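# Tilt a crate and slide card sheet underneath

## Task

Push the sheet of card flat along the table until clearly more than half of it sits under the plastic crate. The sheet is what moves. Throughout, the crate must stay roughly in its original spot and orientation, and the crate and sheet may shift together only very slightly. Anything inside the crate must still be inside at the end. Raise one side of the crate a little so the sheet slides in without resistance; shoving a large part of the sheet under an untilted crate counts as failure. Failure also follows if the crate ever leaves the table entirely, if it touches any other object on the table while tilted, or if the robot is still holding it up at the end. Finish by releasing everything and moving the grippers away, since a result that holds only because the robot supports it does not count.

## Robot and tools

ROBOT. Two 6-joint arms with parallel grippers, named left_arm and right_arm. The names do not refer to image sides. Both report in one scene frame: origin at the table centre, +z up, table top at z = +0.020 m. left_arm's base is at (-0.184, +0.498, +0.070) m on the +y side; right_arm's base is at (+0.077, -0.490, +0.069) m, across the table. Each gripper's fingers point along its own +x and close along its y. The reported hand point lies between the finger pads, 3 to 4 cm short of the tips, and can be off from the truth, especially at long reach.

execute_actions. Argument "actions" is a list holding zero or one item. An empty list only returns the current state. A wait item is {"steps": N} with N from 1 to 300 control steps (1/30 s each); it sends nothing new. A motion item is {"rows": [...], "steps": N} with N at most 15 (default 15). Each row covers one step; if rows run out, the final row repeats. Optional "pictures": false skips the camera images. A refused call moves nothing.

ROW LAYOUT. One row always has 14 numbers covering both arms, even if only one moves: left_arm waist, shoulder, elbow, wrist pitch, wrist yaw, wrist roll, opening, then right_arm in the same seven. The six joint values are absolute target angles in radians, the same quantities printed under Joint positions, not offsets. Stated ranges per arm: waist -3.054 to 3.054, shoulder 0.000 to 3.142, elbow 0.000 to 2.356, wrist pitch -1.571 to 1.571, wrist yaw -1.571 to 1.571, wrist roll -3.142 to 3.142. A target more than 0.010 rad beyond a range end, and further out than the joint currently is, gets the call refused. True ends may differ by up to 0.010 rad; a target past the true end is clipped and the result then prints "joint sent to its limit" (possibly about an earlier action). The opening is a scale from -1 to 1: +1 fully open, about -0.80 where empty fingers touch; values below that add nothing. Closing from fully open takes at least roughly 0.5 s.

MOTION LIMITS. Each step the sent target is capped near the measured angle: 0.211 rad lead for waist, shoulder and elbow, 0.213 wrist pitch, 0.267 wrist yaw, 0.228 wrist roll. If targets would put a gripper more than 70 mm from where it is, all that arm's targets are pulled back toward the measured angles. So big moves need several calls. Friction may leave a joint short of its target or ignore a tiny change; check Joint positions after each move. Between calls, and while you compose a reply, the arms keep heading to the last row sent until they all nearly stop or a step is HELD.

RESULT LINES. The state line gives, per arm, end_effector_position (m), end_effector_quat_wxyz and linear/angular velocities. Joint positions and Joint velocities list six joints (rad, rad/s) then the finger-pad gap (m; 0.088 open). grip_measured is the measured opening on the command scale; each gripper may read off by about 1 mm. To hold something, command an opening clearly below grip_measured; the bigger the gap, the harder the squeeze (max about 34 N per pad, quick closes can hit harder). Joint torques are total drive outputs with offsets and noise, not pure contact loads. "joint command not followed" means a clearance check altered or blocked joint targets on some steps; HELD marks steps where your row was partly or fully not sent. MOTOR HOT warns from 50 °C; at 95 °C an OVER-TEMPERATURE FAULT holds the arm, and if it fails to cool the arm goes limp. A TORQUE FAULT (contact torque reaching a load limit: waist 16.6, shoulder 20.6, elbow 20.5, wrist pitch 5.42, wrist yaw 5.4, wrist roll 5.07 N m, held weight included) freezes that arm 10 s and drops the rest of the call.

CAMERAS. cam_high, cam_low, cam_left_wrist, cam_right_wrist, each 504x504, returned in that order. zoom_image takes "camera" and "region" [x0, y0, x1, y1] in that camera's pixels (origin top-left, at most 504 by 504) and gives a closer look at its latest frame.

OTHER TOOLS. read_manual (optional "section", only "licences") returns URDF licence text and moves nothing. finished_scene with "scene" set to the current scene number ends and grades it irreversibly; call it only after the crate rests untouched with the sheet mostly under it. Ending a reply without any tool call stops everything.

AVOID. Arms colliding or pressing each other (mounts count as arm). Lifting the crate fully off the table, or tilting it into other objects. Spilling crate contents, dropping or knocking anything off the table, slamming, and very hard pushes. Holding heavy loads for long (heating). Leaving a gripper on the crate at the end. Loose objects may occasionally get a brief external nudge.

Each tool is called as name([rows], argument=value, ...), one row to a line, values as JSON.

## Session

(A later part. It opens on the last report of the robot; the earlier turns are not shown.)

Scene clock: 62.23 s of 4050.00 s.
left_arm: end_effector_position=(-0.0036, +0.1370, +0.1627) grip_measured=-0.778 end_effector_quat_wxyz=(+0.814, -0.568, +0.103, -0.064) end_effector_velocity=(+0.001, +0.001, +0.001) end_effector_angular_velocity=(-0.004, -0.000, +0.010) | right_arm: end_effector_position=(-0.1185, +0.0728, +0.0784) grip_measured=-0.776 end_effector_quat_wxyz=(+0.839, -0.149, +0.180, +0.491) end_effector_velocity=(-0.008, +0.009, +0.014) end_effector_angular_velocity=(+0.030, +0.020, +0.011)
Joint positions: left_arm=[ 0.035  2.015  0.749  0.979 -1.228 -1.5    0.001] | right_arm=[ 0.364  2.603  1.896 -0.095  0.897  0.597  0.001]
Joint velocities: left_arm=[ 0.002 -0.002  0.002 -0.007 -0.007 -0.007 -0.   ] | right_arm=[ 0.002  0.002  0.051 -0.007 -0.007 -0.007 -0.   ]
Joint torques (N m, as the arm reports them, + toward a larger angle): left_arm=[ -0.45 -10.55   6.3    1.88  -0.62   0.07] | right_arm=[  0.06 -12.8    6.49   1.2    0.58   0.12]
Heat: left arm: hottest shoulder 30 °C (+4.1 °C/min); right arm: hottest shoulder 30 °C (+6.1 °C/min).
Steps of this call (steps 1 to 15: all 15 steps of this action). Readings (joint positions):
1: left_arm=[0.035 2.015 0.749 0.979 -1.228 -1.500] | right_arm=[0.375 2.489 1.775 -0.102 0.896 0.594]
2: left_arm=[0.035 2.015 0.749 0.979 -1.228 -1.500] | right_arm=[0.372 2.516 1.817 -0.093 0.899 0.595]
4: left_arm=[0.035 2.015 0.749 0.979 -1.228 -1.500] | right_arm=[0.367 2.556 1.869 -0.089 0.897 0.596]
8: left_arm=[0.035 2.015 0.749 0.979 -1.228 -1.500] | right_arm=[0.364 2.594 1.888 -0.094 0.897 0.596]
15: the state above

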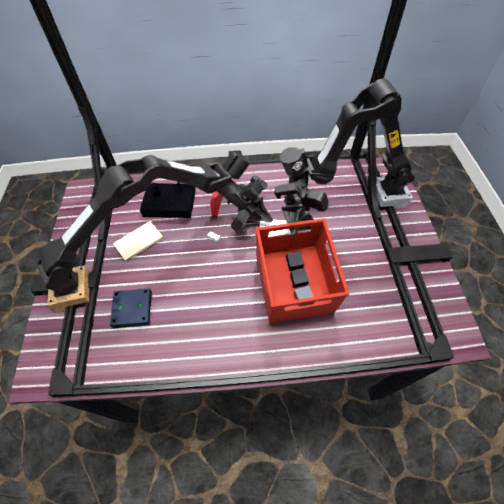

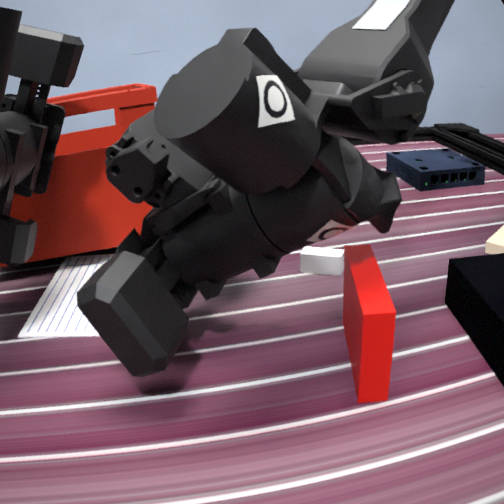

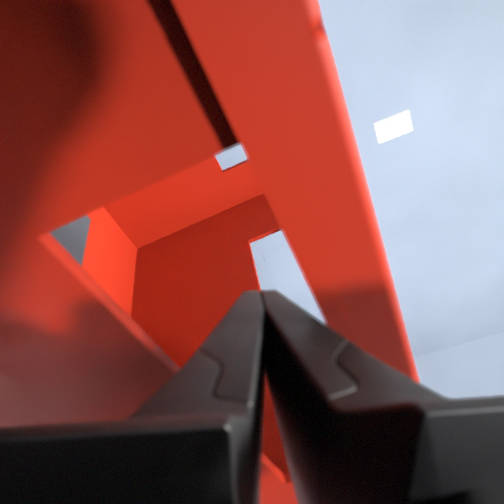

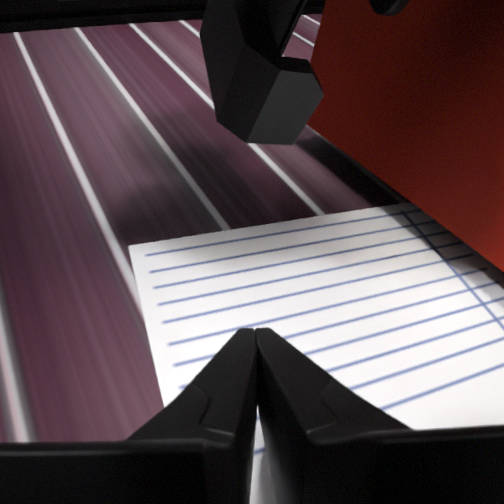

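execute_actions([
  {"rows":[[0.03,1.98,0.77,0.99,-1.24,-1.5,-1,0.365,2.63,1.91,-0.14,0.88,0.75,-1],[0.03,1.98,0.77,0.99,-1.24,-1.5,-1,0.365,2.63,1.91,-0.14,0.88,0.75,-1],[0.03,1.98,0.77,0.99,-1.24,-1.5,-1,0.365,2.665,1.91,-0.14,0.88,0.75,-1]]},
], pictures=false)

execute_actions([
  {"rows":[[0.03,1.98,0.77,0.99,-1.24,-1.5,-1,0.33,2.67,1.91,-0.14,0.87,0.75,-1],[0.03,1.98,0.77,0.99,-1.24,-1.5,-1,0.31,2.67,1.91,-0.14,0.87,0.75,-1],[0.03,1.98,0.77,0.99,-1.24,-1.5,-1,0.27,2.67,1.91,-0.14,0.87,0.75,-1]]},
])

Scene clock: 66.27 s of 4050.00 s.
left_arm: end_effector_position=(-0.0036, +0.1370, +0.1630) grip_measured=-0.778 end_effector_quat_wxyz=(+0.814, -0.568, +0.103, -0.064) end_effector_velocity=(-0.001, +0.002, +0.002) end_effector_angular_velocity=(-0.014, -0.001, +0.005) | right_arm: end_effector_position=(-0.1171, +0.0674, +0.0575) grip_measured=-0.776 end_effector_quat_wxyz=(+0.847, -0.118, +0.216, +0.471) end_effector_velocity=(+0.003, -0.003, -0.004) end_effector_angular_velocity=(-0.023, -0.003, -0.001)
Joint positions: left_arm=[ 0.035  2.014  0.749  0.979 -1.228 -1.5    0.001] | right_arm=[ 0.366  2.638  1.906 -0.133  0.893  0.746  0.001]
Joint velocities: left_arm=[-0.002 -0.007 -0.007  0.007 -0.007 -0.007 -0.   ] | right_arm=[-0.002 -0.002 -0.007 -0.022 -0.007  0.007  0.   ]
Joint torques (N m, as the arm reports them, + toward a larger angle): left_arm=[ -0.42 -10.53   6.31   1.89  -0.62   0.07] | right_arm=[ -0.1  -10.26   5.63   0.68  -0.12   0.13]
Heat: left arm: hottest shoulder 31 °C (+4.0 °C/min); right arm: hottest shoulder 31 °C (+7.1 °C/min).
Steps of this call (steps 1 to 15: the robot went on to your last target; steps 16 to 106: nothing new was sent; steps 107 to 121: all 15 steps of this action). Readings (joint positions):
107: left_arm=[0.035 2.015 0.749 0.979 -1.228 -1.500] | right_arm=[0.364 2.605 1.899 -0.103 0.896 0.635]
108: left_arm=[0.035 2.015 0.749 0.979 -1.228 -1.500] | right_arm=[0.364 2.606 1.900 -0.114 0.893 0.671]
110: left_arm=[0.035 2.015 0.749 0.979 -1.228 -1.500] | right_arm=[0.364 2.619 1.903 -0.123 0.889 0.711]
114: left_arm=[0.035 2.015 0.749 0.979 -1.228 -1.500] | right_arm=[0.366 2.638 1.906 -0.131 0.894 0.738]
121: the state above

Scene clock: 66.77 s of 4050.00 s.
left_arm: end_effector_position=(-0.0036, +0.1370, +0.1630) grip_measured=-0.778 end_effector_quat_wxyz=(+0.814, -0.568, +0.103, -0.064) end_effector_velocity=(-0.001, +0.002, -0.000) end_effector_angular_velocity=(+0.010, +0.001, +0.005) | right_arm: end_effector_position=(-0.0598, +0.0858, +0.0573) grip_measured=-0.776 end_effector_quat_wxyz=(+0.867, -0.105, +0.227, +0.430) end_effector_velocity=(+0.001, +0.001, +0.001) end_effector_angular_velocity=(-0.016, -0.011, +0.013)
Joint positions: left_arm=[ 0.035  2.014  0.749  0.979 -1.228 -1.5    0.001] | right_arm=[ 0.262  2.639  1.91  -0.133  0.879  0.747  0.001]
Joint velocities: left_arm=[-0.002 -0.007 -0.002 -0.022 -0.007 -0.007 -0.   ] | right_arm=[-0.002 -0.002  0.002 -0.007 -0.007 -0.022 -0.001]
Joint torques (N m, as the arm reports them, + toward a larger angle): left_arm=[ -0.43 -10.47   6.31   1.89  -0.63   0.08] | right_arm=[ 0.79 -9.66  5.21  0.69  0.06  0.11]
Heat: left arm: hottest shoulder 31 °C (+4.0 °C/min); right arm: hottest shoulder 31 °C (+7.0 °C/min).
Steps of this call (steps 1 to 15: all 15 steps of this action). Readings (joint positions):
1: left_arm=[0.035 2.014 0.749 0.979 -1.228 -1.500] | right_arm=[0.365 2.638 1.906 -0.133 0.891 0.746]
2: left_arm=[0.035 2.014 0.749 0.979 -1.228 -1.500] | right_arm=[0.362 2.638 1.907 -0.133 0.885 0.747]
4: left_arm=[0.035 2.014 0.749 0.979 -1.228 -1.500] | right_arm=[0.342 2.638 1.909 -0.133 0.877 0.747]
8: left_arm=[0.035 2.014 0.749 0.979 -1.228 -1.500] | right_arm=[0.282 2.638 1.910 -0.133 0.879 0.747]
15: the state above

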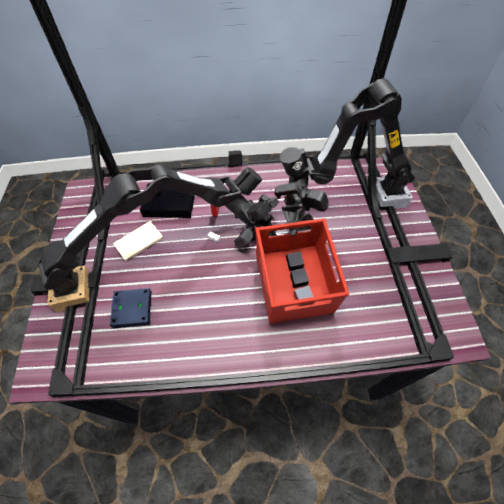

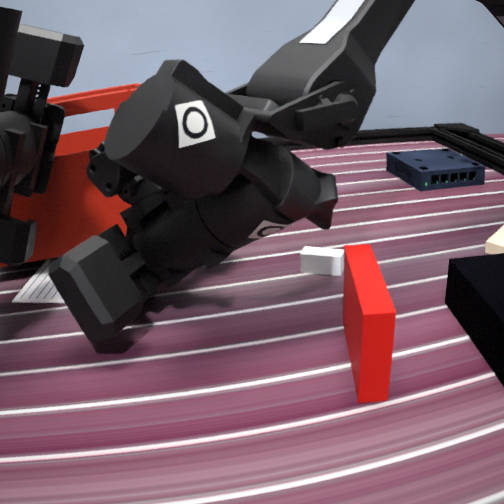

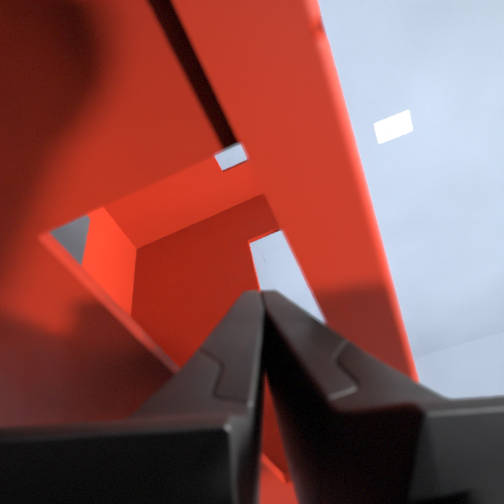

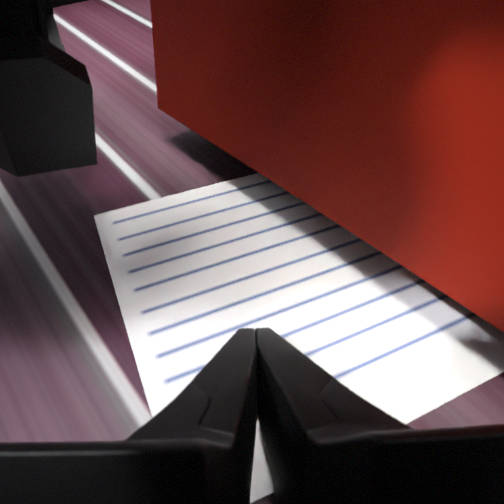

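execute_actions([
  {"rows":[[0.03,1.98,0.77,0.99,-1.24,-1.5,-1,0.24,2.67,1.91,-0.14,0.87,0.75,-1],[0.03,1.98,0.77,0.99,-1.24,-1.5,-1,0.23,2.67,1.91,-0.14,0.87,0.75,-1],[0.03,1.98,0.77,0.99,-1.24,-1.5,-1,0.205,2.67,1.91,-0.14,0.87,0.75,-1]]},
])

Scene clock: 69.73 s of 4050.00 s.
left_arm: end_effector_position=(-0.0036, +0.1371, +0.1630) grip_measured=-0.778 end_effector_quat_wxyz=(+0.814, -0.568, +0.103, -0.064) end_effector_velocity=(-0.001, +0.003, +0.000) end_effector_angular_velocity=(+0.000, +0.000, +0.005) | right_arm: end_effector_position=(-0.0281, +0.0927, +0.0571) grip_measured=-0.776 end_effector_quat_wxyz=(+0.879, -0.098, +0.231, +0.407) end_effector_velocity=(-0.002, -0.002, -0.004) end_effector_angular_velocity=(-0.009, +0.006, +0.004)
Joint positions: left_arm=[ 0.035  2.014  0.749  0.979 -1.229 -1.5    0.001] | right_arm=[ 0.207  2.639  1.911 -0.133  0.877  0.747  0.001]
Joint velocities: left_arm=[-0.002 -0.007 -0.007 -0.007 -0.007 -0.007  0.   ] | right_arm=[ 0.002  0.002 -0.002 -0.007 -0.007  0.007 -0.   ]
Joint torques (N m, as the arm reports them, + toward a larger angle): left_arm=[ -0.44 -10.44   6.31   1.89  -0.62   0.09] | right_arm=[-0.13 -9.75  5.12  0.67  0.16  0.1 ]
Heat: left arm: hottest shoulder 32 °C (+5.0 °C/min); right arm: hottest shoulder 31 °C (+6.0 °C/min).
Steps of this call (steps 1 to 15: the robot went on to your last target; steps 16 to 74: nothing new was sent; steps 75 to 89: all 15 steps of this action). Readings (joint positions):
75: left_arm=[0.035 2.014 0.749 0.979 -1.229 -1.500] | right_arm=[0.262 2.639 1.911 -0.133 0.880 0.747]
76: left_arm=[0.035 2.014 0.749 0.979 -1.229 -1.500] | right_arm=[0.261 2.639 1.911 -0.133 0.879 0.747]
78: left_arm=[0.035 2.014 0.749 0.979 -1.229 -1.500] | right_arm=[0.253 2.639 1.911 -0.133 0.876 0.747]
82: left_arm=[0.035 2.014 0.749 0.979 -1.229 -1.500] | right_arm=[0.220 2.639 1.911 -0.133 0.877 0.747]
89: the state above

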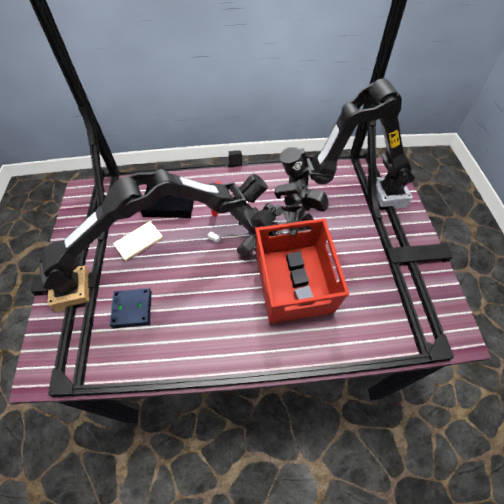

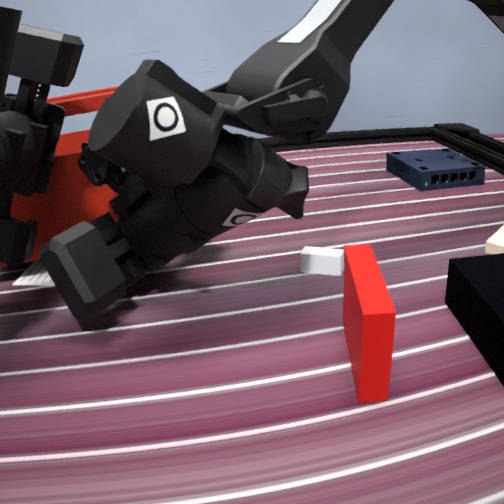

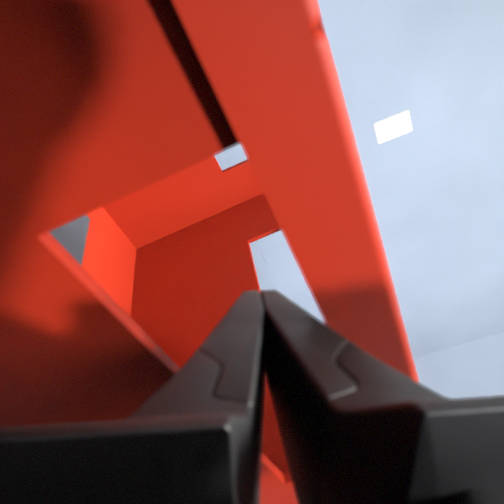

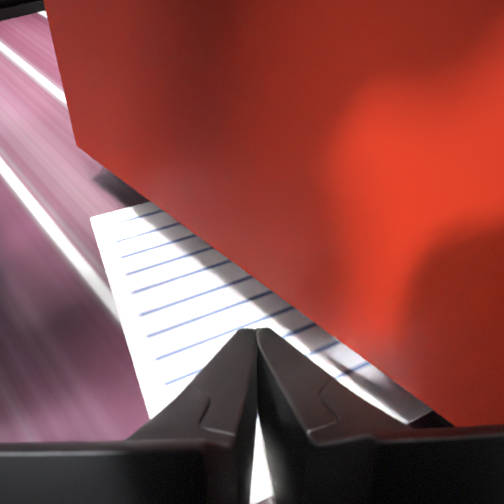

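execute_actions([
  {"rows":[[0.03,1.98,0.77,0.99,-1.24,-1.5,-1,0.178,2.67,1.91,-0.14,0.87,0.75,-1]],"steps":12},
], pictures=false)

execute_actions([
  {"rows":[[0.03,1.98,0.77,0.99,-1.24,-1.5,-1,0.195,2.59,1.91,-0.14,0.87,0.75,-1]],"steps":8},
], pictures=false)

execute_actions([
  {"rows":[[0.03,1.98,0.77,0.99,-1.24,-1.5,-1,0.33,2.4,1.7,-0.14,0.87,0.75,-1]]},
])

Scene clock: 74.03 s of 4050.00 s.
left_arm: end_effector_position=(-0.0034, +0.1373, +0.1632) grip_measured=-0.778 end_effector_quat_wxyz=(+0.814, -0.568, +0.102, -0.063) end_effector_velocity=(-0.002, +0.001, -0.000) end_effector_angular_velocity=(+0.029, -0.006, -0.002) | right_arm: end_effector_position=(-0.0241, +0.0935, +0.0570) grip_measured=-0.776 end_effector_quat_wxyz=(+0.880, -0.097, +0.231, +0.403) end_effector_velocity=(+0.000, +0.001, +0.001) end_effector_angular_velocity=(+0.009, +0.013, -0.001)
Joint positions: left_arm=[ 0.035  2.014  0.75   0.977 -1.23  -1.5    0.001] | right_arm=[ 0.2    2.64   1.912 -0.133  0.877  0.75   0.001]
Joint velocities: left_arm=[-0.007 -0.002 -0.002 -0.007 -0.007  0.022 -0.   ] | right_arm=[-0.002 -0.002 -0.002  0.007 -0.007  0.007  0.   ]
Joint torques (N m, as the arm reports them, + toward a larger angle): left_arm=[ -0.47 -10.44   6.3    1.97  -0.56   0.1 ] | right_arm=[-2.08 -9.79  5.09  0.67  0.14  0.04]
Heat: left arm: hottest shoulder 32 °C (+4.1 °C/min); right arm: hottest shoulder 31 °C (+6.1 °C/min).
Steps of this call (steps 1 to 15: the robot went on to your last target; steps 16 to 117: nothing new was sent; steps 118 to 129: all 12 steps of this action). Readings (joint positions):
118: left_arm=[0.035 2.014 0.750 0.979 -1.229 -1.500] | right_arm=[0.206 2.640 1.912 -0.133 0.878 0.748]
119: left_arm=[0.035 2.014 0.750 0.979 -1.229 -1.500] | right_arm=[0.205 2.640 1.912 -0.133 0.878 0.748]
121: left_arm=[0.035 2.014 0.750 0.978 -1.229 -1.500] | right_arm=[0.200 2.640 1.912 -0.133 0.877 0.749]
125: left_arm=[0.035 2.014 0.750 0.977 -1.230 -1.500] | right_arm=[0.200 2.640 1.912 -0.133 0.877 0.750]
129: the state above

Scene clock: 74.30 s of 4050.00 s.
left_arm: end_effector_position=(-0.0032, +0.1380, +0.1635) grip_measured=-0.778 end_effector_quat_wxyz=(+0.814, -0.568, +0.100, -0.062) end_effector_velocity=(-0.000, +0.004, -0.001) end_effector_angular_velocity=(+0.001, +0.001, +0.021) | right_arm: end_effector_position=(-0.0236, +0.0959, +0.0706) grip_measured=-0.776 end_effector_quat_wxyz=(+0.880, -0.085, +0.234, +0.405) end_effector_velocity=(-0.003, +0.001, +0.026) end_effector_angular_velocity=(+0.027, +0.020, +0.004)
Joint positions: left_arm=[ 0.035  2.013  0.75   0.977 -1.235 -1.5    0.001] | right_arm=[ 0.197  2.614  1.912 -0.14   0.872  0.754  0.001]
Joint velocities: left_arm=[-0.002 -0.002 -0.002 -0.022 -0.022 -0.022  0.   ] | right_arm=[ 0.002 -0.056 -0.007 -0.022 -0.007  0.007 -0.   ]
Joint torques (N m, as the arm reports them, + toward a larger angle): left_arm=[ -0.47 -10.41   6.27   1.97  -0.33   0.09] | right_arm=[ -0.22 -16.01   5.06   1.2    0.38  -0.08]
Heat: left arm: hottest shoulder 32 °C (+4.0 °C/min); right arm: hottest shoulder 32 °C (+7.1 °C/min).
Steps of this call (steps 1 to 8: all 8 steps of this action). Readings (joint positions):
1: left_arm=[0.035 2.014 0.750 0.977 -1.230 -1.500] | right_arm=[0.199 2.634 1.911 -0.133 0.877 0.750]
2: left_arm=[0.035 2.014 0.750 0.977 -1.230 -1.500] | right_arm=[0.199 2.630 1.912 -0.138 0.874 0.750]
4: left_arm=[0.035 2.013 0.750 0.977 -1.231 -1.500] | right_arm=[0.197 2.624 1.912 -0.140 0.872 0.753]
8: the state above

Scene clock: 74.80 s of 4050.00 s.
left_arm: end_effector_position=(-0.0034, +0.1380, +0.1635) grip_measured=-0.778 end_effector_quat_wxyz=(+0.814, -0.568, +0.100, -0.062) end_effector_velocity=(-0.000, +0.004, -0.003) end_effector_angular_velocity=(+0.020, -0.002, +0.019) | right_arm: end_effector_position=(-0.0892, +0.0492, +0.1158) grip_measured=-0.776 end_effector_quat_wxyz=(+0.849, -0.099, +0.227, +0.467) end_effector_velocity=(+0.092, +0.003, -0.034) end_effector_angular_velocity=(-0.115, -0.061, -0.141)
Joint positions: left_arm=[ 0.035  2.013  0.75   0.977 -1.236 -1.5    0.001] | right_arm=[ 0.336  2.408  1.71  -0.14   0.871  0.753  0.001]
Joint velocities: left_arm=[-0.002  0.002 -0.002 -0.022 -0.022 -0.007 -0.   ] | right_arm=[-0.149 -0.002 -0.09  -0.037 -0.007 -0.007  0.   ]
Joint torques (N m, as the arm reports them, + toward a larger angle): left_arm=[ -0.44 -10.4    6.29   1.97  -0.36   0.1 ] | right_arm=[  0.29 -13.64   4.79   1.18   0.43  -0.06]
Heat: left arm: hottest shoulder 32 °C (+4.0 °C/min); right arm: hottest shoulder 32 °C (+7.0 °C/min).
Steps of this call (steps 1 to 15: all 15 steps of this action). Readings (joint positions):
1: left_arm=[0.035 2.013 0.750 0.977 -1.236 -1.500] | right_arm=[0.200 2.588 1.883 -0.133 0.869 0.754]
2: left_arm=[0.035 2.013 0.750 0.977 -1.236 -1.500] | right_arm=[0.212 2.553 1.834 -0.144 0.869 0.753]
4: left_arm=[0.035 2.013 0.750 0.977 -1.236 -1.500] | right_arm=[0.255 2.490 1.762 -0.146 0.871 0.753]
8: left_arm=[0.035 2.013 0.750 0.977 -1.236 -1.500] | right_arm=[0.340 2.422 1.728 -0.139 0.871 0.753]
15: the state above

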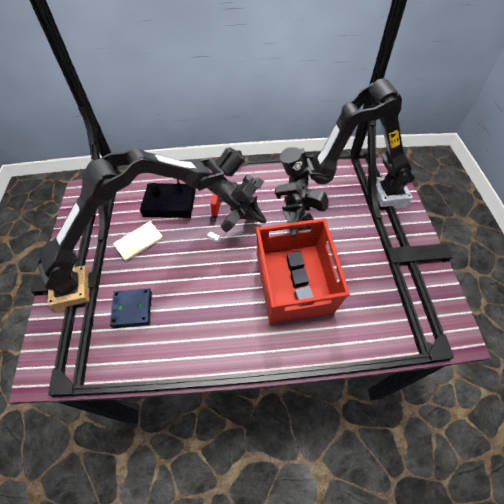

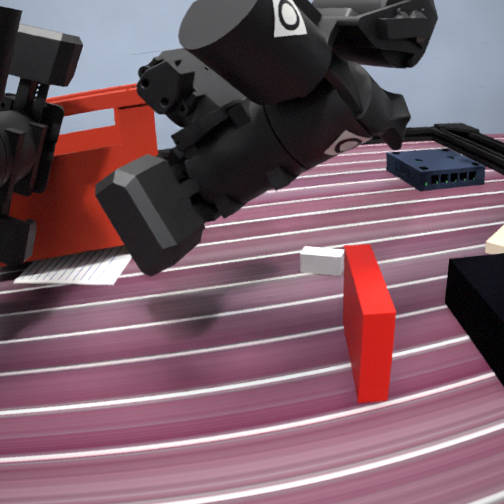

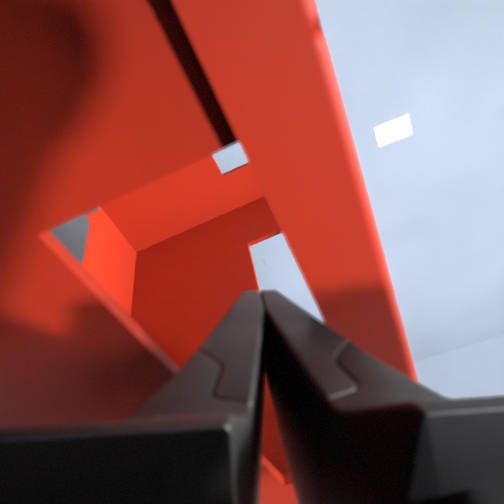

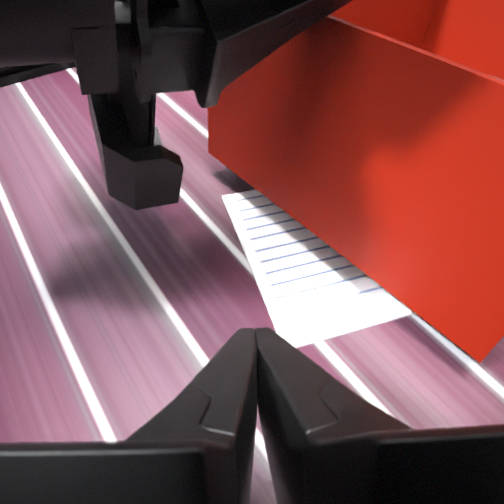

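execute_actions([
  {"rows":[[0.03,1.98,0.77,0.99,-1.24,-1.5,-1,0.235,2.54,1.82,-0.1,0.88,0.7,-1]]},
], pictures=false)

execute_actions([
  {"rows":[[0.03,1.98,0.77,0.99,-1.24,-1.5,-1,0.228,2.62,1.82,-0.1,0.88,0.7,-1]]},
])

execute_actions([
  {"rows":[[0.03,1.98,0.77,0.99,-1.24,-1.5,-1,0.19,2.625,1.82,-0.1,0.88,0.7,-1]]},
])

Scene clock: 78.83 s of 4050.00 s.
left_arm: end_effector_position=(-0.0034, +0.1379, +0.1636) grip_measured=-0.778 end_effector_quat_wxyz=(+0.814, -0.569, +0.100, -0.062) end_effector_velocity=(-0.001, -0.001, -0.001) end_effector_angular_velocity=(-0.000, +0.004, -0.009) | right_arm: end_effector_position=(-0.0379, +0.0804, +0.0838) grip_measured=-0.776 end_effector_quat_wxyz=(+0.872, -0.105, +0.219, +0.426) end_effector_velocity=(-0.056, -0.001, +0.013) end_effector_angular_velocity=(+0.019, +0.010, +0.099)
Joint positions: left_arm=[ 0.035  2.013  0.75   0.977 -1.235 -1.5    0.001] | right_arm=[ 0.231  2.536  1.808 -0.102  0.877  0.704  0.001]
Joint velocities: left_arm=[-0.002 -0.002 -0.002 -0.007  0.007 -0.007 -0.   ] | right_arm=[ 0.09   0.002  0.051 -0.022 -0.007 -0.007 -0.001]
Joint torques (N m, as the arm reports them, + toward a larger angle): left_arm=[ -0.42 -10.33   6.27   1.97  -0.37   0.1 ] | right_arm=[ -0.11 -12.71   6.22   1.31   0.58  -0.09]
Heat: left arm: hottest shoulder 33 °C (+5.0 °C/min); right arm: hottest shoulder 33 °C (+7.0 °C/min).
Steps of this call (steps 1 to 15: the robot went on to your last target; steps 16 to 106: nothing new was sent; steps 107 to 121: all 15 steps of this action). Readings (joint positions):
107: left_arm=[0.035 2.013 0.750 0.977 -1.235 -1.500] | right_arm=[0.325 2.425 1.722 -0.139 0.873 0.741]
108: left_arm=[0.035 2.013 0.750 0.977 -1.235 -1.500] | right_arm=[0.314 2.449 1.753 -0.118 0.874 0.729]
110: left_arm=[0.035 2.013 0.750 0.977 -1.235 -1.500] | right_arm=[0.281 2.487 1.790 -0.108 0.874 0.715]
114: left_arm=[0.035 2.013 0.750 0.977 -1.235 -1.500] | right_arm=[0.225 2.528 1.799 -0.108 0.877 0.706]
121: the state above

Scene clock: 79.33 s of 4050.00 s.
left_arm: end_effector_position=(-0.0034, +0.1379, +0.1636) grip_measured=-0.778 end_effector_quat_wxyz=(+0.814, -0.569, +0.100, -0.062) end_effector_velocity=(+0.001, +0.002, -0.002) end_effector_angular_velocity=(+0.019, -0.002, +0.009) | right_arm: end_effector_position=(-0.0385, +0.0771, +0.0568) grip_measured=-0.776 end_effector_quat_wxyz=(+0.873, -0.125, +0.215, +0.419) end_effector_velocity=(-0.001, -0.000, -0.002) end_effector_angular_velocity=(-0.017, +0.008, +0.015)
Joint positions: left_arm=[ 0.035  2.013  0.75   0.977 -1.235 -1.5    0.001] | right_arm=[ 0.236  2.595  1.819 -0.095  0.89   0.702  0.001]
Joint velocities: left_arm=[ 0.002  0.002 -0.002 -0.007 -0.007  0.007 -0.   ] | right_arm=[-0.002 -0.002 -0.002 -0.007 -0.022 -0.007  0.   ]
Joint torques (N m, as the arm reports them, + toward a larger angle): left_arm=[ -0.43 -10.34   6.26   1.97  -0.38   0.1 ] | right_arm=[ -0.75 -10.21   5.23   0.77   0.01  -0.05]
Heat: left arm: hottest shoulder 33 °C (+5.1 °C/min); right arm: hottest shoulder 33 °C (+7.1 °C/min).
Steps of this call (steps 1 to 15: all 15 steps of this action). Readings (joint positions):
1: left_arm=[0.035 2.013 0.750 0.977 -1.235 -1.500] | right_arm=[0.233 2.545 1.810 -0.101 0.879 0.704]
2: left_arm=[0.035 2.013 0.750 0.977 -1.235 -1.500] | right_arm=[0.234 2.554 1.816 -0.097 0.879 0.704]
4: left_arm=[0.035 2.013 0.750 0.977 -1.235 -1.500] | right_arm=[0.234 2.575 1.819 -0.096 0.879 0.704]
8: left_arm=[0.035 2.013 0.750 0.977 -1.235 -1.500] | right_arm=[0.236 2.595 1.819 -0.095 0.891 0.702]
15: the state above

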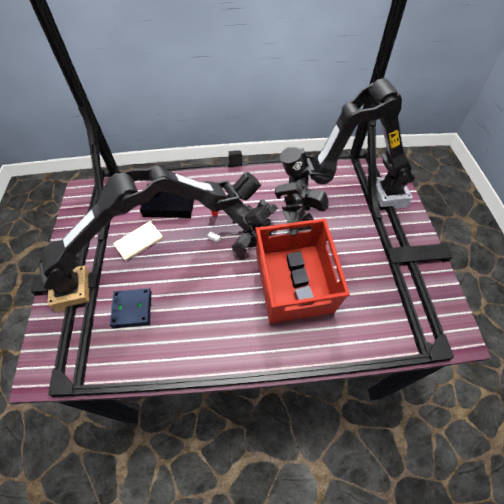

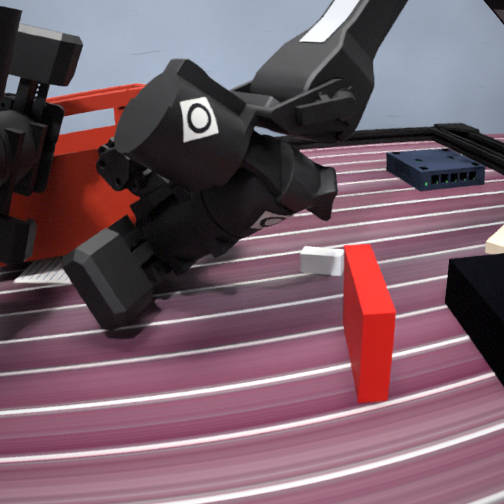

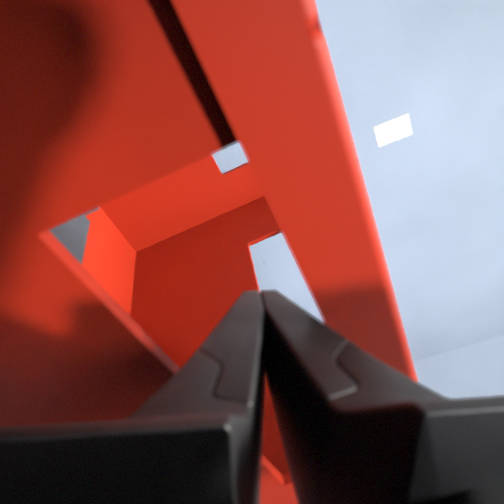

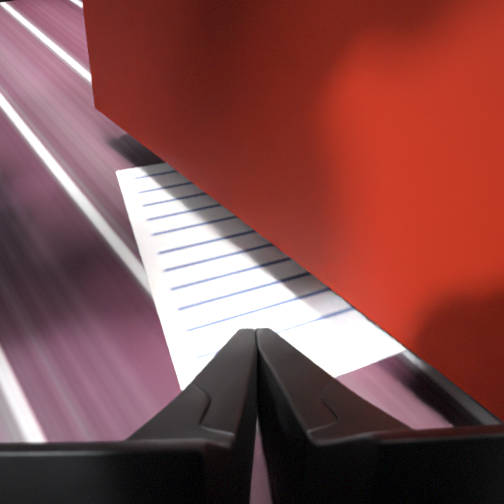

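Scene clock: 79.83 s of 4050.00 s.
left_arm: end_effector_position=(-0.0031, +0.1381, +0.1635) grip_measured=-0.778 end_effector_quat_wxyz=(+0.814, -0.569, +0.100, -0.062) end_effector_velocity=(-0.002, +0.000, +0.001) end_effector_angular_velocity=(-0.004, -0.000, +0.000) | right_arm: end_effector_position=(-0.0181, +0.0815, +0.0565) grip_measured=-0.776 end_effector_quat_wxyz=(+0.879, -0.121, +0.220, +0.405) end_effector_velocity=(+0.003, -0.001, +0.000) end_effector_angular_velocity=(-0.009, -0.013, -0.004)
Joint positions: left_arm=[ 0.035  2.013  0.75   0.977 -1.235 -1.501  0.001] | right_arm=[ 0.198  2.595  1.82  -0.095  0.884  0.702  0.001]
Joint velocities: left_arm=[-0.007 -0.007 -0.002 -0.007 -0.007 -0.007 -0.   ] | right_arm=[-0.002 -0.002 -0.002 -0.007  0.007 -0.007 -0.   ]
Joint torques (N m, as the arm reports them, + toward a larger angle): left_arm=[ -0.48 -10.35   6.29   2.04  -0.38   0.14] | right_arm=[-0.86 -9.57  5.09  0.78  0.33 -0.04]
Heat: left arm: hottest shoulder 33 °C (+5.0 °C/min); right arm: hottest shoulder 33 °C (+7.0 °C/min).
Steps of this call (steps 1 to 15: all 15 steps of this action). Readings (joint positions):
1: left_arm=[0.035 2.013 0.750 0.977 -1.235 -1.500] | right_arm=[0.235 2.595 1.819 -0.095 0.889 0.702]
2: left_arm=[0.035 2.013 0.750 0.977 -1.235 -1.500] | right_arm=[0.231 2.595 1.819 -0.095 0.888 0.702]
4: left_arm=[0.035 2.013 0.750 0.977 -1.235 -1.500] | right_arm=[0.218 2.595 1.820 -0.095 0.886 0.702]
8: left_arm=[0.035 2.013 0.750 0.977 -1.235 -1.501] | right_arm=[0.198 2.595 1.820 -0.095 0.882 0.702]
15: the state above

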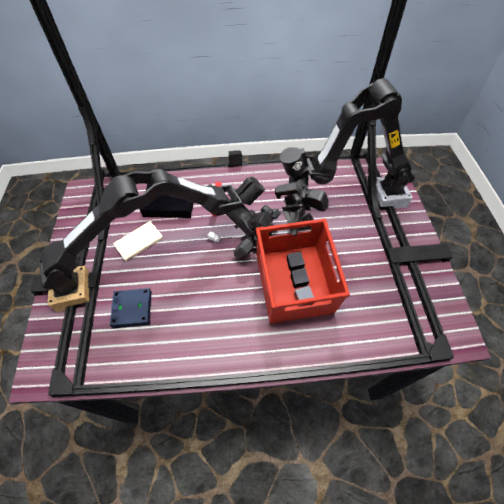

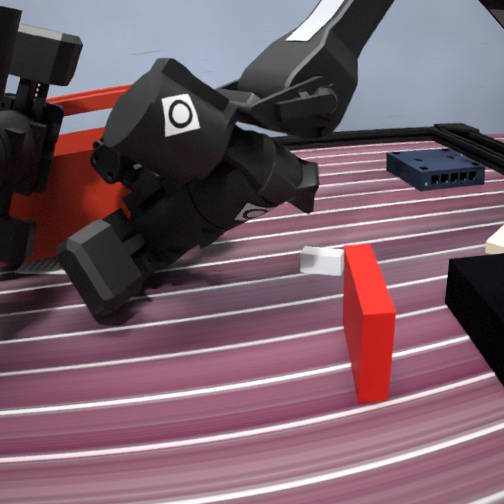

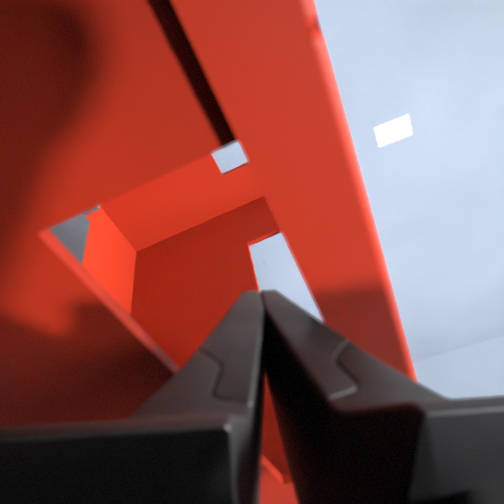

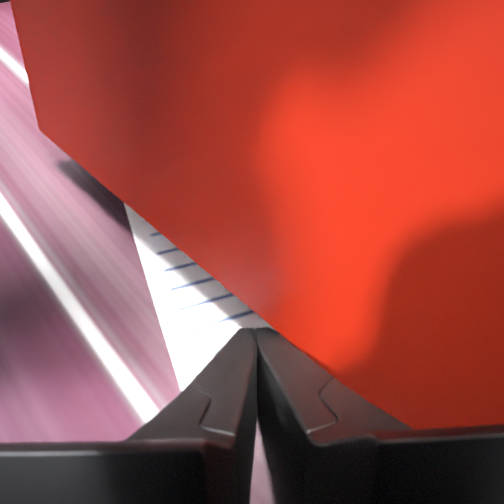

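execute_actions([
  {"rows":[[0.03,1.98,0.77,0.99,-1.24,-1.5,-1,0.22,2.53,1.82,-0.1,0.88,0.7,-1]],"steps":8},
], pictures=false)

execute_actions([
  {"rows":[[0.022,2.03,0.76,1.0,-1.24,-1.5,-1,0.33,2.3,1.65,-0.1,0.88,0.7,-1]],"steps":10},
], pictures=false)

execute_actions([
  {"rows":[[0.015,2.06,0.76,1.03,-1.24,-1.5,-1,0.33,1.9,1.4,-0.3,0.88,0.7,-1]],"steps":10},
], pictures=false)

execute_actions([
  {"rows":[[0.01,2.105,0.755,1.06,-1.24,-1.5,-1,0.33,1.5,1.1,-0.3,0.88,0.7,-1]],"steps":10},
], pictures=false)

execute_actions([
  {"rows":[[-0.2,2.105,0.755,1.06,-1.3,-1.5,-1,0.33,1.3,1.0,-0.3,0.88,0.7,-1]],"steps":12},
], pictures=false)

execute_actions([
  {"rows":[[-0.5,1.4,0.6,0.6,-0.8,-1.5,-1,0.33,1.3,1.0,-0.3,0.88,0.7,-1]]},
])

Scene clock: 85.17 s of 4050.00 s.
left_arm: end_effector_position=(-0.0033, +0.1379, +0.1637) grip_measured=-0.778 end_effector_quat_wxyz=(+0.814, -0.569, +0.101, -0.062) end_effector_velocity=(-0.001, -0.001, -0.001) end_effector_angular_velocity=(+0.014, +0.001, -0.010) | right_arm: end_effector_position=(-0.0315, +0.0835, +0.0818) grip_measured=-0.776 end_effector_quat_wxyz=(+0.875, -0.103, +0.218, +0.420) end_effector_velocity=(-0.039, +0.004, +0.069) end_effector_angular_velocity=(+0.118, +0.039, +0.060)
Joint positions: left_arm=[ 0.035  2.013  0.75   0.977 -1.235 -1.501  0.001] | right_arm=[ 0.219  2.548  1.821 -0.101  0.882  0.702  0.001]
Joint velocities: left_arm=[-0.002 -0.002 -0.002 -0.007  0.007  0.007 -0.   ] | right_arm=[ 0.061 -0.125 -0.002  0.007  0.007 -0.007 -0.   ]
Joint torques (N m, as the arm reports them, + toward a larger angle): left_arm=[ -0.48 -10.28   6.26   2.03  -0.39   0.14] | right_arm=[ -0.29 -14.56   5.16   1.27   0.38  -0.04]
Heat: left arm: hottest shoulder 33 °C (+5.1 °C/min); right arm: hottest shoulder 33 °C (+6.1 °C/min).
Steps of this call (steps 1 to 15: the robot went on to your last target; steps 16 to 152: nothing new was sent; steps 153 to 160: all 8 steps of this action). Readings (joint positions):
153: left_arm=[0.035 2.013 0.750 0.977 -1.235 -1.501] | right_arm=[0.199 2.588 1.821 -0.095 0.884 0.702]
154: left_arm=[0.035 2.013 0.750 0.977 -1.235 -1.501] | right_arm=[0.201 2.582 1.821 -0.101 0.883 0.702]
156: left_arm=[0.035 2.013 0.750 0.977 -1.235 -1.501] | right_arm=[0.207 2.571 1.821 -0.102 0.882 0.702]
160: the state above

Scene clock: 85.50 s of 4050.00 s.
left_arm: end_effector_position=(-0.0092, +0.1358, +0.1537) grip_measured=-0.778 end_effector_quat_wxyz=(+0.820, -0.559, +0.106, -0.066) end_effector_velocity=(-0.001, -0.001, -0.003) end_effector_angular_velocity=(+0.005, +0.005, -0.009) | right_arm: end_effector_position=(-0.0951, +0.0476, +0.1652) grip_measured=-0.776 end_effector_quat_wxyz=(+0.844, -0.067, +0.212, +0.488) end_effector_velocity=(-0.011, -0.002, +0.074) end_effector_angular_velocity=(+0.120, +0.070, +0.026)
Joint positions: left_arm=[ 0.019  2.043  0.748  0.986 -1.237 -1.501  0.001] | right_arm=[ 0.348  2.303  1.676 -0.097  0.879  0.702  0.001]
Joint velocities: left_arm=[-0.002  0.002 -0.002 -0.007  0.007 -0.007 -0.   ] | right_arm=[ 0.017 -0.139 -0.002  0.007 -0.007 -0.007 -0.   ]
Joint torques (N m, as the arm reports them, + toward a larger angle): left_arm=[ 0.31 -8.18  5.2   2.08 -0.33  0.14] | right_arm=[ -1.97 -11.44   2.83   1.04   0.47  -0.05]
Heat: left arm: hottest shoulder 33 °C (+5.0 °C/min); right arm: hottest shoulder 34 °C (+7.1 °C/min).
Steps of this call (steps 1 to 10: all 10 steps of this action). Readings (joint positions):
1: left_arm=[0.035 2.016 0.750 0.979 -1.235 -1.501] | right_arm=[0.224 2.519 1.797 -0.094 0.879 0.702]
2: left_arm=[0.033 2.021 0.750 0.983 -1.237 -1.501] | right_arm=[0.235 2.484 1.756 -0.105 0.878 0.702]
4: left_arm=[0.026 2.031 0.750 0.984 -1.237 -1.501] | right_arm=[0.272 2.414 1.697 -0.108 0.879 0.702]
8: left_arm=[0.019 2.042 0.748 0.985 -1.237 -1.501] | right_arm=[0.339 2.321 1.676 -0.097 0.879 0.702]
10: the state above

Scene clock: 85.83 s of 4050.00 s.
left_arm: end_effector_position=(-0.0113, +0.1342, +0.1486) grip_measured=-0.778 end_effector_quat_wxyz=(+0.817, -0.562, +0.107, -0.069) end_effector_velocity=(-0.001, +0.000, -0.001) end_effector_angular_velocity=(+0.000, +0.000, +0.005) | right_arm: end_effector_position=(-0.0431, -0.0229, +0.2422) grip_measured=-0.776 end_effector_quat_wxyz=(+0.851, -0.092, +0.212, +0.472) end_effector_velocity=(+0.024, -0.032, +0.216) end_effector_angular_velocity=(+0.410, +0.200, -0.020)
Joint positions: left_arm=[ 0.013  2.067  0.748  1.018 -1.237 -1.501  0.001] | right_arm=[ 0.326  1.912  1.416 -0.286  0.882  0.702  0.001]
Joint velocities: left_arm=[-0.002  0.002  0.002 -0.007 -0.007 -0.007 -0.   ] | right_arm=[-0.007 -0.486 -0.002 -0.022  0.022 -0.007 -0.   ]
Joint torques (N m, as the arm reports them, + toward a larger angle): left_arm=[ 0.26 -7.63  5.1   1.84 -0.32  0.14] | right_arm=[ 0.33 -7.13  4.16  0.59  0.33 -0.04]
Heat: left arm: hottest shoulder 33 °C (+5.0 °C/min); right arm: hottest shoulder 34 °C (+7.0 °C/min).
Steps of this call (steps 1 to 10: all 10 steps of this action). Readings (joint positions):
1: left_arm=[0.019 2.048 0.748 0.995 -1.237 -1.502] | right_arm=[0.348 2.267 1.645 -0.125 0.871 0.702]
2: left_arm=[0.018 2.053 0.748 1.004 -1.236 -1.501] | right_arm=[0.347 2.217 1.584 -0.199 0.870 0.701]
4: left_arm=[0.013 2.062 0.748 1.010 -1.235 -1.501] | right_arm=[0.339 2.114 1.472 -0.260 0.877 0.702]
8: left_arm=[0.013 2.067 0.748 1.017 -1.237 -1.501] | right_arm=[0.327 1.958 1.416 -0.285 0.879 0.702]
10: the state above

Scene clock: 86.17 s of 4050.00 s.
left_arm: end_effector_position=(-0.0116, +0.1337, +0.1422) grip_measured=-0.778 end_effector_quat_wxyz=(+0.815, -0.565, +0.106, -0.070) end_effector_velocity=(-0.001, +0.003, -0.003) end_effector_angular_velocity=(+0.010, +0.001, +0.005) | right_arm: end_effector_position=(-0.0033, -0.0997, +0.2960) grip_measured=-0.776 end_effector_quat_wxyz=(+0.848, -0.045, +0.211, +0.484) end_effector_velocity=(+0.019, -0.034, +0.101) end_effector_angular_velocity=(+0.243, +0.142, +0.000)
Joint positions: left_arm=[ 0.011  2.098  0.749  1.056 -1.239 -1.501  0.001] | right_arm=[ 0.33   1.515  1.128 -0.297  0.881  0.702  0.001]
Joint velocities: left_arm=[-0.002  0.002 -0.007 -0.007 -0.007 -0.007 -0.   ] | right_arm=[-0.002 -0.295 -0.012 -0.007 -0.007  0.007 -0.   ]
Joint torques (N m, as the arm reports them, + toward a larger angle): left_arm=[-0.12 -5.99  4.34  1.19 -0.23  0.14] | right_arm=[ 0.01 -6.07  3.15  1.17  0.37 -0.03]
Heat: left arm: hottest shoulder 33 °C (+5.1 °C/min); right arm: hottest shoulder 34 °C (+7.1 °C/min).
Steps of this call (steps 1 to 10: all 10 steps of this action). Readings (joint positions):
1: left_arm=[0.013 2.074 0.748 1.028 -1.238 -1.502] | right_arm=[0.327 1.870 1.387 -0.276 0.878 0.702]
2: left_arm=[0.012 2.082 0.748 1.040 -1.239 -1.502] | right_arm=[0.329 1.818 1.331 -0.291 0.875 0.702]
4: left_arm=[0.011 2.091 0.749 1.049 -1.239 -1.501] | right_arm=[0.330 1.702 1.210 -0.303 0.877 0.702]
8: left_arm=[0.011 2.097 0.749 1.055 -1.239 -1.501] | right_arm=[0.330 1.545 1.129 -0.301 0.880 0.702]
10: the state above

Scene clock: 86.57 s of 4050.00 s.
left_arm: end_effector_position=(-0.0889, +0.1125, +0.1447) grip_measured=-0.778 end_effector_quat_wxyz=(+0.807, -0.556, +0.143, -0.139) end_effector_velocity=(+0.017, +0.006, -0.003) end_effector_angular_velocity=(+0.033, -0.008, +0.048) | right_arm: end_effector_position=(+0.0170, -0.1374, +0.3223) grip_measured=-0.776 end_effector_quat_wxyz=(+0.844, -0.001, +0.210, +0.493) end_effector_velocity=(+0.003, -0.008, -0.030) end_effector_angular_velocity=(-0.078, -0.034, +0.006)
Joint positions: left_arm=[-0.202  2.099  0.75   1.058 -1.296 -1.501  0.001] | right_arm=[ 0.33   1.307  1.012 -0.299  0.881  0.702  0.001]
Joint velocities: left_arm=[ 0.042  0.002 -0.002 -0.022 -0.007  0.007 -0.   ] | right_arm=[ 0.002 -0.002 -0.071 -0.022 -0.007  0.007  0.   ]
Joint torques (N m, as the arm reports them, + toward a larger angle): left_arm=[-0.06 -6.15  4.12  1.09 -0.3   0.14] | right_arm=[-0.02 -6.47  5.18  1.3   0.32 -0.02]
Heat: left arm: hottest shoulder 33 °C (+5.0 °C/min); right arm: hottest shoulder 34 °C (+7.1 °C/min).
Steps of this call (steps 1 to 12: all 12 steps of this action). Readings (joint positions):
1: left_arm=[-0.001 2.098 0.749 1.056 -1.255 -1.501] | right_arm=[0.330 1.478 1.109 -0.290 0.877 0.702]
2: left_arm=[-0.038 2.098 0.749 1.056 -1.270 -1.501] | right_arm=[0.331 1.438 1.075 -0.300 0.874 0.701]
4: left_arm=[-0.133 2.099 0.750 1.057 -1.280 -1.501] | right_arm=[0.330 1.361 1.029 -0.308 0.880 0.702]
8: left_arm=[-0.210 2.099 0.750 1.058 -1.291 -1.501] | right_arm=[0.330 1.309 1.022 -0.299 0.881 0.702]
12: the state above

Scene clock: 87.07 s of 4050.00 s.
left_arm: end_effector_position=(-0.2356, +0.1244, +0.2658) grip_measured=-0.778 end_effector_quat_wxyz=(+0.667, -0.493, +0.393, -0.398) end_effector_velocity=(+0.009, +0.034, +0.096) end_effector_angular_velocity=(-0.173, +0.099, -0.061) | right_arm: end_effector_position=(+0.0171, -0.1377, +0.3214) grip_measured=-0.776 end_effector_quat_wxyz=(+0.844, -0.002, +0.210, +0.493) end_effector_velocity=(+0.003, +0.002, +0.002) end_effector_angular_velocity=(+0.008, -0.014, -0.006)
Joint positions: left_arm=[-0.501  1.418  0.61   0.615 -0.81  -1.501  0.001] | right_arm=[ 0.33   1.307  1.01  -0.299  0.881  0.702  0.001]
Joint velocities: left_arm=[ 0.002 -0.379 -0.002 -0.183  0.066 -0.007 -0.   ] | right_arm=[-0.007  0.002 -0.002  0.022  0.007 -0.022 -0.   ]
Joint torques (N m, as the arm reports them, + toward a larger angle): left_arm=[ 0.12 -3.03  5.08  0.54  0.05  0.16] | right_arm=[-0.04 -6.52  4.96  1.33  0.33 -0.04]
Heat: left arm: hottest shoulder 33 °C (+5.1 °C/min); right arm: hottest shoulder 34 °C (+7.1 °C/min).
Steps of this call (steps 1 to 15: all 15 steps of this action). Readings (joint positions):
1: left_arm=[-0.210 2.073 0.733 1.017 -1.248 -1.501] | right_arm=[0.330 1.307 1.011 -0.299 0.881 0.702]
2: left_arm=[-0.243 2.034 0.702 0.961 -1.183 -1.501] | right_arm=[0.330 1.307 1.010 -0.299 0.881 0.702]
4: left_arm=[-0.337 1.948 0.653 0.866 -1.067 -1.501] | right_arm=[0.330 1.307 1.010 -0.299 0.881 0.702]
8: left_arm=[-0.486 1.732 0.615 0.669 -0.859 -1.501] | right_arm=[0.330 1.307 1.010 -0.299 0.881 0.702]
15: the state above

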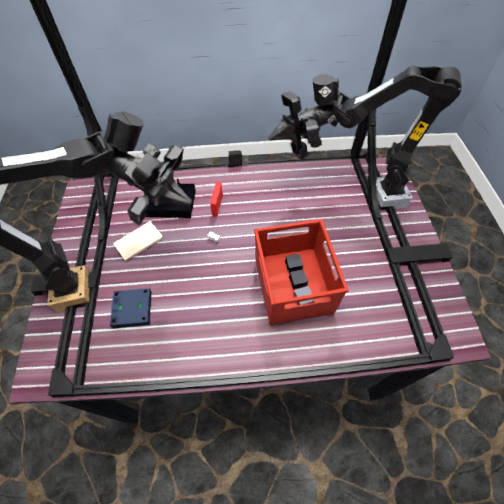

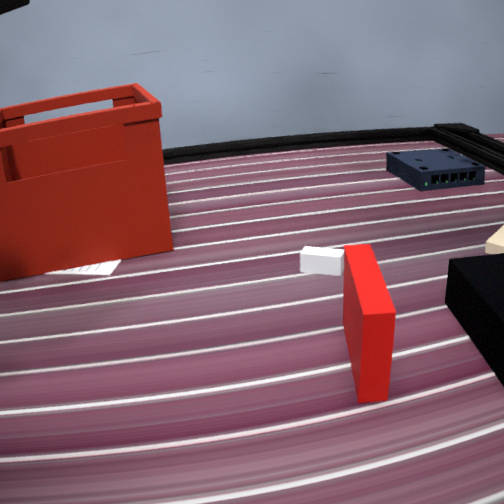

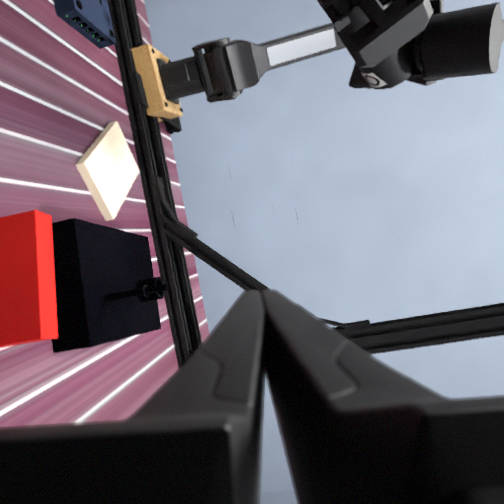

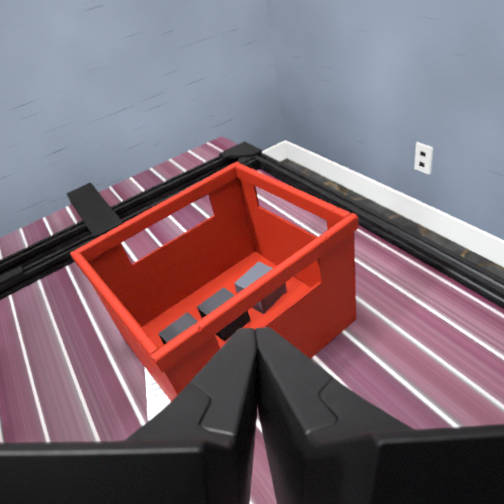

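finished_scene(scene=1)

The scene is finished: the task was done.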